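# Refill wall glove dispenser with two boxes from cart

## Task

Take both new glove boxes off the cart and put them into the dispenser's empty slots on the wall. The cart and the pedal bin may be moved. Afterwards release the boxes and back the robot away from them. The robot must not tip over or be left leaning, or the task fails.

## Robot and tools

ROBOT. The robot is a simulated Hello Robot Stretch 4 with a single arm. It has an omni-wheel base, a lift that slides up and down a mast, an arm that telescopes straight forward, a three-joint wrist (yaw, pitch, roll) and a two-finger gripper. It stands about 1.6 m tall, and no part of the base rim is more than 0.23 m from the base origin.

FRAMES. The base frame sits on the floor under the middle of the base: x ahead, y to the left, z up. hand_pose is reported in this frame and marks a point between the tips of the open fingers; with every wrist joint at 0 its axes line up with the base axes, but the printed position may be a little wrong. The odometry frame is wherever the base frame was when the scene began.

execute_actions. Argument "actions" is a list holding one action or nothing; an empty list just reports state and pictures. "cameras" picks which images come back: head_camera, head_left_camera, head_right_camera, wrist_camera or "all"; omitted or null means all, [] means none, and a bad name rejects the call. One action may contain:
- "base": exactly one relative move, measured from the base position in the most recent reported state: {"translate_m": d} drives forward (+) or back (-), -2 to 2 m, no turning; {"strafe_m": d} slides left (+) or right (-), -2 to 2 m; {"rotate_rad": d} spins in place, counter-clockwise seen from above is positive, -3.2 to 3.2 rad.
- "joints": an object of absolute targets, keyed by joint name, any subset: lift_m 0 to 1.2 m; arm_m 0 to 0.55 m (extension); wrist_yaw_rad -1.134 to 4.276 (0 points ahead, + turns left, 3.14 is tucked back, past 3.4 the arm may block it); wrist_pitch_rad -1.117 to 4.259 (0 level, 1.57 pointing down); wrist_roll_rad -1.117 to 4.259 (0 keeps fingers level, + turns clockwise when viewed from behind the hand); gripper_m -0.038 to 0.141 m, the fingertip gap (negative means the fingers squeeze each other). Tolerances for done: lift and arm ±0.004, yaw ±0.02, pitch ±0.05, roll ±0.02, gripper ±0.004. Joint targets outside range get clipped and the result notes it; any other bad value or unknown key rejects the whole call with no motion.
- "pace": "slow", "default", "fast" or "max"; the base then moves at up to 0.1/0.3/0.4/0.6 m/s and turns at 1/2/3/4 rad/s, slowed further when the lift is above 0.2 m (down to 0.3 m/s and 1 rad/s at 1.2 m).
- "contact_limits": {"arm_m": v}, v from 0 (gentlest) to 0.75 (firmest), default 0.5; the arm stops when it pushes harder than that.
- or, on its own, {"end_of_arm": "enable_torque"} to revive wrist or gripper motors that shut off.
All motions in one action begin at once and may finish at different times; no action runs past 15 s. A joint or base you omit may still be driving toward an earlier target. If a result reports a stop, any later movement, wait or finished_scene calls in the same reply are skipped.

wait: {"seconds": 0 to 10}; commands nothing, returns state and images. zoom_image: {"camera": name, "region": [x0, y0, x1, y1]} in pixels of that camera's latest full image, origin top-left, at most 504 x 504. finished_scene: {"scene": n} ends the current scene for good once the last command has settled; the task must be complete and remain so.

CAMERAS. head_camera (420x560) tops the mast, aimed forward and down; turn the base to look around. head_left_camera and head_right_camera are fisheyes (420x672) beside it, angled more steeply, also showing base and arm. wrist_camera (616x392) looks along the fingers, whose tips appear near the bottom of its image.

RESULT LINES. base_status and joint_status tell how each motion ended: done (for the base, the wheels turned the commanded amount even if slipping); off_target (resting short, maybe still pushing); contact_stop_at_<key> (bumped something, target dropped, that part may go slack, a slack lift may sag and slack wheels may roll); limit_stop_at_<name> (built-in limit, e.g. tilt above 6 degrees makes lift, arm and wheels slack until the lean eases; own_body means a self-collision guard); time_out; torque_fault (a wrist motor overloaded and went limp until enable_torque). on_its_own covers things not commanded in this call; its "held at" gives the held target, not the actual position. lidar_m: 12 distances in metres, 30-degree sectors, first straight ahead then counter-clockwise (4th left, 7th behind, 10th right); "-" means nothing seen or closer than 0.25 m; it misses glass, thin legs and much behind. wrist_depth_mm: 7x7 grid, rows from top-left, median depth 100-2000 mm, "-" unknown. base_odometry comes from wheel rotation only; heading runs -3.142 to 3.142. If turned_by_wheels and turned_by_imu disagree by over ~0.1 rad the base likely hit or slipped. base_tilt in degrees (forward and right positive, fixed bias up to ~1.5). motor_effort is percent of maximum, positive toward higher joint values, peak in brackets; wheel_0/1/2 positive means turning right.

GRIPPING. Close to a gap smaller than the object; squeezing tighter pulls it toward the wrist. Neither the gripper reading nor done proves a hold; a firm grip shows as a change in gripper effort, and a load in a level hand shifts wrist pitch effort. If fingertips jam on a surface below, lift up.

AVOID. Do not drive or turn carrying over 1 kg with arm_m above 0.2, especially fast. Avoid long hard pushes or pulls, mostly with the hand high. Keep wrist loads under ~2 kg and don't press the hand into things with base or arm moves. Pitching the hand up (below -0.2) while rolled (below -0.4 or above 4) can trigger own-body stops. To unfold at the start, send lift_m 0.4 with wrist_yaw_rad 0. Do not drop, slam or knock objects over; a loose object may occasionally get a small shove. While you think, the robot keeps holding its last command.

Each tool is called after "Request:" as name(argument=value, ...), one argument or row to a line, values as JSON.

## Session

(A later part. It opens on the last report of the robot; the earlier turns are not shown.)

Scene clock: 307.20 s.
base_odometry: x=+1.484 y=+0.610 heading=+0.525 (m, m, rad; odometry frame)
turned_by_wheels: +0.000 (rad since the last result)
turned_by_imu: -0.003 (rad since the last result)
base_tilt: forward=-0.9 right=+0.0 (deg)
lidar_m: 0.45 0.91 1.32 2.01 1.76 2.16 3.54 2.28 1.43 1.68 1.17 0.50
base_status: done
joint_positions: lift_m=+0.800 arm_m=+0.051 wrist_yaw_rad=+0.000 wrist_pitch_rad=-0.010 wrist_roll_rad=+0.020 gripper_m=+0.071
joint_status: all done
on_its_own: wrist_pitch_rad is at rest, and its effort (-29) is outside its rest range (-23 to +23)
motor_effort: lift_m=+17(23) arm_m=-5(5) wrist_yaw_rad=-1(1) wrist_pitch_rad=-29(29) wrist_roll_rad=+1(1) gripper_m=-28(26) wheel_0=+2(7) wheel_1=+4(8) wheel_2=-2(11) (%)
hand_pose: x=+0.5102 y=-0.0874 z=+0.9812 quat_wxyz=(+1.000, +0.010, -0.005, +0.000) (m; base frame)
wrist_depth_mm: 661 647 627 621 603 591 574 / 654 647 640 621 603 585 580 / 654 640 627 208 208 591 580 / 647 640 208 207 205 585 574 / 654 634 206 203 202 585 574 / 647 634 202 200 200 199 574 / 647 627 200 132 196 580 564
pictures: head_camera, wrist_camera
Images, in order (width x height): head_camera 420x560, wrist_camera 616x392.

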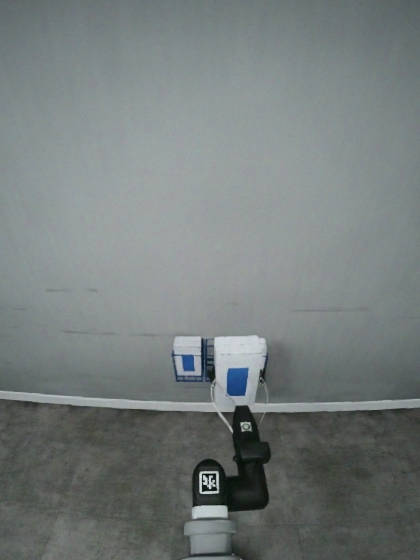

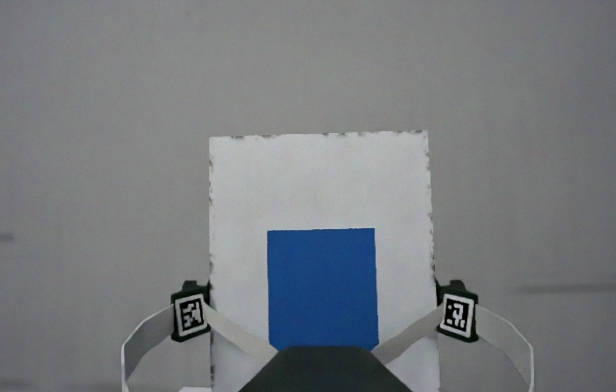

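Request:
execute_actions(
  actions=[
    {"base":{"strafe_m":0.016},"joints":{"arm_m":0.36},"pace":"slow"},
  ],
  cameras=["head_camera"],
)

Request:
execute_actions(
  actions=[
    {"joints":{"lift_m":0.685},"pace":"slow"},
  ],
  cameras=["head_camera"],
)

Request:
zoom_image(
  camera="head_camera",
  region=[140, 270, 280, 400],
)

Scene clock: 317.73 s.
base_odometry: x=+1.477 y=+0.623 heading=+0.525 (m, m, rad; odometry frame)
turned_by_wheels: +0.000 (rad since the last result)
turned_by_imu: -0.003 (rad since the last result)
base_tilt: forward=-0.9 right=+0.0 (deg)
lidar_m: 0.77 0.90 1.31 2.00 1.74 2.16 3.51 2.31 1.46 1.68 1.21 0.79
base_status: done
joint_positions: lift_m=+0.800 arm_m=+0.359 wrist_yaw_rad=+0.000 wrist_pitch_rad=-0.010 wrist_roll_rad=+0.020 gripper_m=+0.071
joint_status: all done
on_its_own: wrist_pitch_rad is at rest, and its effort (-29) is outside its rest range (-23 to +23)
motor_effort: lift_m=+17(18) arm_m=+5(7) wrist_yaw_rad=+0(1) wrist_pitch_rad=-29(32) wrist_roll_rad=+1(1) gripper_m=-28(28) wheel_0=-5(5) wheel_1=+5(8) wheel_2=+0(4) (%)
hand_pose: x=+0.8185 y=-0.0874 z=+0.9812 quat_wxyz=(+1.000, +0.010, -0.005, +0.000) (m; base frame)
wrist_depth_mm: 322 317 307 301 296 290 283 / 322 315 306 300 293 286 281 / 320 312 304 209 208 286 281 / 317 312 208 206 206 285 281 / 315 309 205 204 202 282 278 / 317 307 201 200 200 198 278 / 315 306 199 132 196 281 277
pictures: head_camera
Images, in order (width x height): head_camera 420x560.

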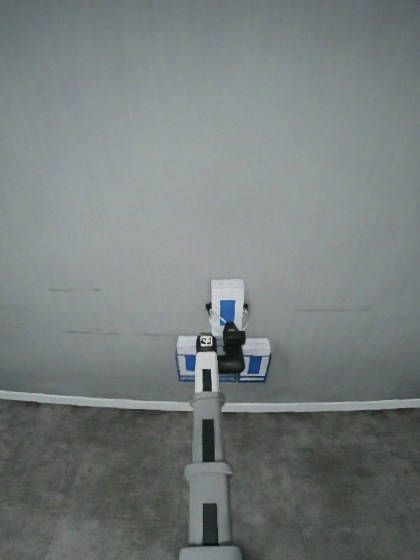

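Scene clock: 319.53 s.
base_odometry: x=+1.477 y=+0.623 heading=+0.525 (m, m, rad; odometry frame)
turned_by_wheels: +0.000 (rad since the last result)
turned_by_imu: -0.001 (rad since the last result)
base_tilt: forward=-0.8 right=+0.0 (deg)
lidar_m: 0.76 0.93 1.32 2.01 1.73 2.18 3.53 2.32 1.43 1.69 1.19 0.80
base_status: not commanded
joint_positions: lift_m=+0.685 arm_m=+0.359 wrist_yaw_rad=+0.000 wrist_pitch_rad=-0.010 wrist_roll_rad=+0.020 gripper_m=+0.071
joint_status: all done
on_its_own: wrist_pitch_rad is at rest, and its effort (-29) is outside its rest range (-23 to +23)
motor_effort: lift_m=+17(15) arm_m=+5(5) wrist_yaw_rad=-1(0) wrist_pitch_rad=-29(31) wrist_roll_rad=+1(1) gripper_m=-31(27) wheel_0=-5(5) wheel_1=+5(5) wheel_2=+0(0) (%)
hand_pose: x=+0.8185 y=-0.0874 z=+0.8662 quat_wxyz=(+1.000, +0.010, -0.005, +0.000) (m; base frame)
wrist_depth_mm: 322 315 309 301 296 289 283 / 320 315 307 300 291 287 282 / 319 312 306 209 209 286 282 / 319 312 209 206 206 285 281 / 315 310 206 204 202 283 281 / 315 309 200 201 200 198 278 / 314 304 200 132 196 282 277
pictures: head_camera
Images, in order (width x height): head_camera 420x560.

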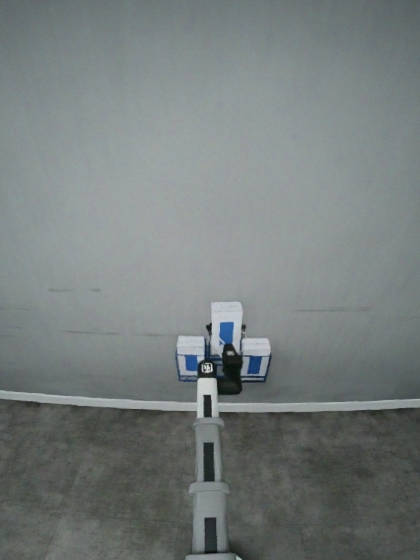

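Region (140, 270, 280, 400) of head_camera's 420x560 image, scaled by 3.600, with more detail than that image has; it fills the top 468 rows of this view, and the rest is white.

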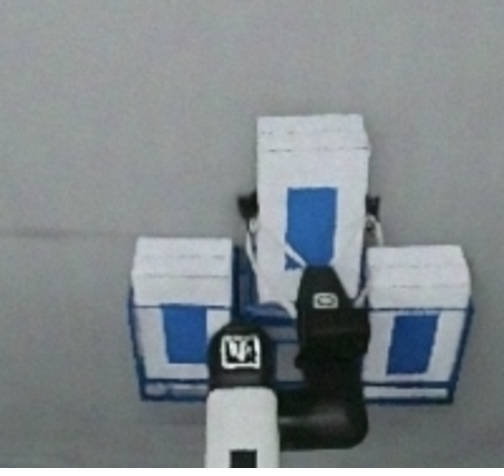

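Request:
execute_actions(
  actions=[
    {"base":{"strafe_m":0.004},"joints":{"arm_m":0.372},"pace":"slow"},
  ],
  cameras=[],
)

Request:
execute_actions(
  actions=[
    {"joints":{"lift_m":0.635},"pace":"slow"},
  ],
  cameras=["head_camera"],
)

Request:
zoom_image(
  camera="head_camera",
  region=[140, 270, 280, 400],
)

Scene clock: 324.23 s.
base_odometry: x=+1.475 y=+0.627 heading=+0.525 (m, m, rad; odometry frame)
turned_by_wheels: +0.000 (rad since the last result)
turned_by_imu: -0.002 (rad since the last result)
base_tilt: forward=-0.8 right=+0.0 (deg)
lidar_m: 0.76 0.91 1.32 1.99 1.73 2.17 3.52 2.32 1.47 1.67 1.18 0.81
base_status: done
joint_positions: lift_m=+0.685 arm_m=+0.371 wrist_yaw_rad=+0.000 wrist_pitch_rad=-0.010 wrist_roll_rad=+0.020 gripper_m=+0.071
joint_status: all done
on_its_own: wrist_pitch_rad is at rest, and its effort (-28) is outside its rest range (-23 to +23)
motor_effort: lift_m=+17(17) arm_m=+5(5) wrist_yaw_rad=+0(0) wrist_pitch_rad=-28(29) wrist_roll_rad=+1(1) gripper_m=-24(28) wheel_0=-3(5) wheel_1=+4(7) wheel_2=+0(1) (%)
hand_pose: x=+0.8305 y=-0.0874 z=+0.8662 quat_wxyz=(+1.000, +0.010, -0.005, +0.000) (m; base frame)
wrist_depth_mm: 309 303 296 289 282 278 272 / 309 300 294 287 282 277 272 / 307 300 291 209 208 274 270 / 304 298 208 206 206 273 268 / 304 297 205 203 202 271 267 / 303 296 201 201 200 191 268 / 301 294 200 132 196 271 265
pictures: none
No camera images: the call's "cameras" was empty. Leave "cameras" out to get every camera's image.

Scene clock: 325.53 s.
base_odometry: x=+1.475 y=+0.627 heading=+0.525 (m, m, rad; odometry frame)
turned_by_wheels: +0.000 (rad since the last result)
turned_by_imu: +0.000 (rad since the last result)
base_tilt: forward=-0.9 right=+0.0 (deg)
lidar_m: 0.77 0.93 1.33 2.00 1.72 2.17 3.52 2.31 1.44 1.68 1.17 0.80
base_status: not commanded
joint_positions: lift_m=+0.635 arm_m=+0.371 wrist_yaw_rad=+0.001 wrist_pitch_rad=-0.010 wrist_roll_rad=+0.020 gripper_m=+0.071
joint_status: all done
on_its_own: wrist_pitch_rad is at rest, and its effort (-29) is outside its rest range (-23 to +23)
motor_effort: lift_m=+17(22) arm_m=+5(5) wrist_yaw_rad=-2(3) wrist_pitch_rad=-29(29) wrist_roll_rad=+0(2) gripper_m=-30(31) wheel_0=-3(3) wheel_1=+4(4) wheel_2=+0(0) (%)
hand_pose: x=+0.8306 y=-0.0872 z=+0.8163 quat_wxyz=(+1.000, +0.010, -0.005, +0.001) (m; base frame)
wrist_depth_mm: 309 303 296 289 283 277 272 / 307 300 294 289 282 276 271 / 307 298 291 209 208 276 271 / 304 298 208 206 206 273 268 / 303 298 206 204 203 272 267 / 303 297 201 202 200 198 267 / 303 291 200 131 196 270 265
pictures: head_camera
Images, in order (width x height): head_camera 420x560.

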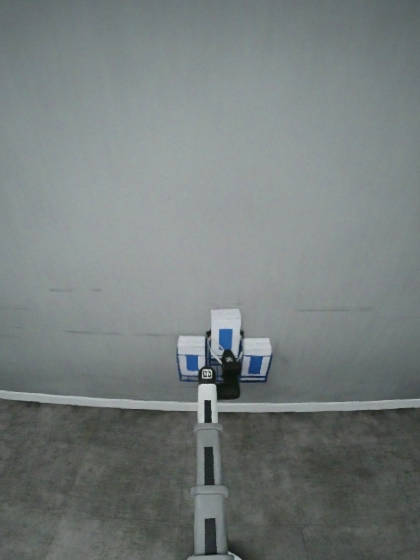

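Region (140, 270, 280, 400) of head_camera's 420x560 image, scaled by 3.600, with more detail than that image has; it fills the top 468 rows of this view, and the rest is white.

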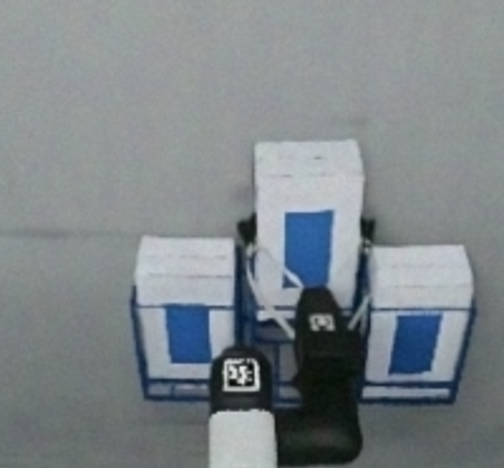

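Request:
execute_actions(
  actions=[
    {"joints":{"lift_m":0.612},"pace":"slow"},
  ],
  cameras=[],
)

Request:
execute_actions(
  actions=[
    {"joints":{"gripper_m":0.13}},
  ],
  cameras=["wrist_camera"],
)

Request:
execute_actions(
  actions=[
    {"joints":{"arm_m":0.05}},
  ],
  cameras=["wrist_camera","head_camera"],
)

Scene clock: 329.20 s.
base_odometry: x=+1.475 y=+0.627 heading=+0.525 (m, m, rad; odometry frame)
turned_by_wheels: +0.000 (rad since the last result)
turned_by_imu: -0.001 (rad since the last result)
base_tilt: forward=-0.8 right=+0.0 (deg)
lidar_m: 0.77 0.92 1.30 2.00 1.72 2.16 3.51 2.31 1.46 1.69 1.20 0.79
base_status: not commanded
joint_positions: lift_m=+0.612 arm_m=+0.371 wrist_yaw_rad=+0.001 wrist_pitch_rad=-0.010 wrist_roll_rad=+0.020 gripper_m=+0.071
joint_status: all done
on_its_own: wrist_pitch_rad is at rest, and its effort (-29) is outside its rest range (-23 to +23)
motor_effort: lift_m=+17(16) arm_m=+5(5) wrist_yaw_rad=-3(3) wrist_pitch_rad=-29(28) wrist_roll_rad=-1(0) gripper_m=-24(23) wheel_0=-3(3) wheel_1=+4(4) wheel_2=+0(0) (%)
hand_pose: x=+0.8306 y=-0.0872 z=+0.7934 quat_wxyz=(+1.000, +0.010, -0.005, +0.001) (m; base frame)
wrist_depth_mm: 310 301 296 290 283 277 272 / 309 301 294 287 281 274 271 / 306 301 293 210 209 273 271 / 306 300 208 207 206 274 268 / 304 297 205 202 202 273 268 / 303 296 201 200 200 198 267 / 250 223 200 131 196 223 233
pictures: none
No camera images: the call's "cameras" was empty. Leave "cameras" out to get every camera's image.

Scene clock: 330.77 s.
base_odometry: x=+1.475 y=+0.627 heading=+0.525 (m, m, rad; odometry frame)
turned_by_wheels: +0.000 (rad since the last result)
turned_by_imu: -0.001 (rad since the last result)
base_tilt: forward=-0.8 right=+0.0 (deg)
lidar_m: 0.76 0.88 1.31 2.01 1.72 2.18 3.52 2.33 1.47 1.70 1.20 0.78
base_status: not commanded
joint_positions: lift_m=+0.612 arm_m=+0.371 wrist_yaw_rad=+0.000 wrist_pitch_rad=-0.017 wrist_roll_rad=+0.020 gripper_m=+0.130
joint_status: all done
motor_effort: lift_m=+16(17) arm_m=+5(5) wrist_yaw_rad=-2(3) wrist_pitch_rad=-9(30) wrist_roll_rad=-1(1) gripper_m=+0(30) wheel_0=-3(3) wheel_1=+4(4) wheel_2=+0(0) (%)
hand_pose: x=+0.8305 y=-0.0873 z=+0.7954 quat_wxyz=(+1.000, +0.010, -0.009, +0.000) (m; base frame)
wrist_depth_mm: 312 304 298 291 286 278 274 / 310 303 297 290 283 277 272 / 309 301 294 287 283 276 271 / 307 298 294 286 281 273 270 / 303 297 290 283 278 272 268 / 301 296 204 282 277 211 268 / 274 252 286 137 273 235 263
pictures: wrist_camera
Images, in order (width x height): wrist_camera 616x392.

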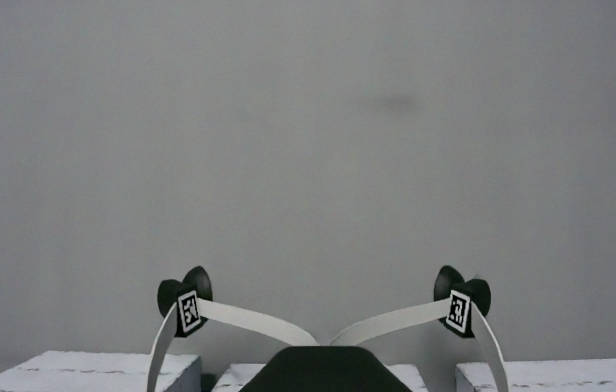

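Scene clock: 332.83 s.
base_odometry: x=+1.475 y=+0.627 heading=+0.525 (m, m, rad; odometry frame)
turned_by_wheels: +0.000 (rad since the last result)
turned_by_imu: -0.001 (rad since the last result)
base_tilt: forward=-0.8 right=+0.0 (deg)
lidar_m: 0.74 0.93 1.31 2.00 1.75 2.14 3.51 2.32 1.46 1.68 1.17 0.79
base_status: not commanded
joint_positions: lift_m=+0.612 arm_m=+0.051 wrist_yaw_rad=+0.000 wrist_pitch_rad=-0.018 wrist_roll_rad=+0.020 gripper_m=+0.130
joint_status: all done
motor_effort: lift_m=+17(16) arm_m=-5(4) wrist_yaw_rad=+0(1) wrist_pitch_rad=-5(6) wrist_roll_rad=+1(0) gripper_m=-2(2) wheel_0=-3(3) wheel_1=+4(4) wheel_2=+0(0) (%)
hand_pose: x=+0.5102 y=-0.0874 z=+0.7955 quat_wxyz=(+1.000, +0.010, -0.009, +0.000) (m; base frame)
wrist_depth_mm: 668 661 634 621 609 597 580 / 661 647 634 621 609 591 580 / 668 647 634 621 603 591 574 / 654 634 621 609 603 585 574 / 654 634 621 609 597 580 569 / 647 640 204 500 492 212 569 / 640 627 530 137 488 480 569
pictures: head_camera, wrist_camera
Images, in order (width x height): head_camera 420x560, wrist_camera 616x392.

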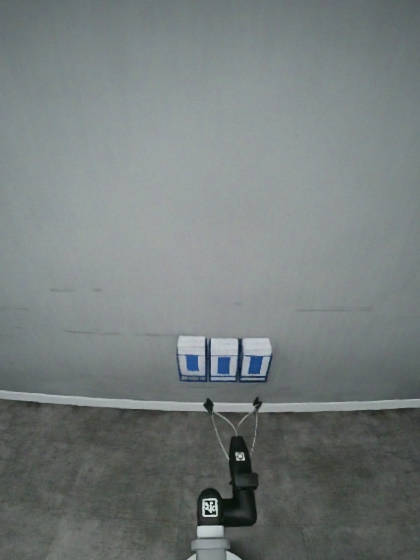

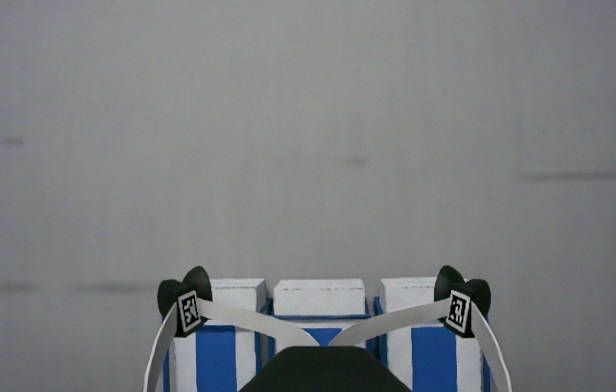

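All seated.

Request:
execute_actions(
  actions=[
    {"base":{"translate_m":-0.3},"pace":"fast"},
  ],
  cameras=[],
)

Request:
finished_scene(
  scene=1,
)

Scene clock: 336.17 s.
base_odometry: x=+1.215 y=+0.476 heading=+0.525 (m, m, rad; odometry frame)
turned_by_wheels: +0.000 (rad since the last result)
turned_by_imu: -0.001 (rad since the last result)
base_tilt: forward=-0.9 right=+0.1 (deg)
lidar_m: 1.06 1.24 1.77 2.04 1.60 2.17 3.25 2.28 1.33 1.68 1.58 1.09
base_status: done
joint_positions: lift_m=+0.612 arm_m=+0.051 wrist_yaw_rad=+0.000 wrist_pitch_rad=-0.018 wrist_roll_rad=+0.020 gripper_m=+0.130
joint_status: not commanded
motor_effort: lift_m=+17(16) arm_m=-5(5) wrist_yaw_rad=+0(0) wrist_pitch_rad=-8(8) wrist_roll_rad=+0(2) gripper_m=-2(1) wheel_0=-3(3) wheel_1=-2(10) wheel_2=-1(13) (%)
hand_pose: x=+0.5102 y=-0.0874 z=+0.7955 quat_wxyz=(+1.000, +0.010, -0.009, +0.000) (m; base frame)
wrist_depth_mm: 1008 991 960 946 904 891 878 / 1008 976 960 931 917 891 878 / 991 976 946 917 904 891 878 / 991 960 946 917 904 878 866 / 960 946 931 904 891 866 866 / 960 960 204 809 788 212 854 / 960 946 917 137 788 866 854
pictures: none
No camera images: the call's "cameras" was empty. Leave "cameras" out to get every camera's image.

The scene is finished: the task was done.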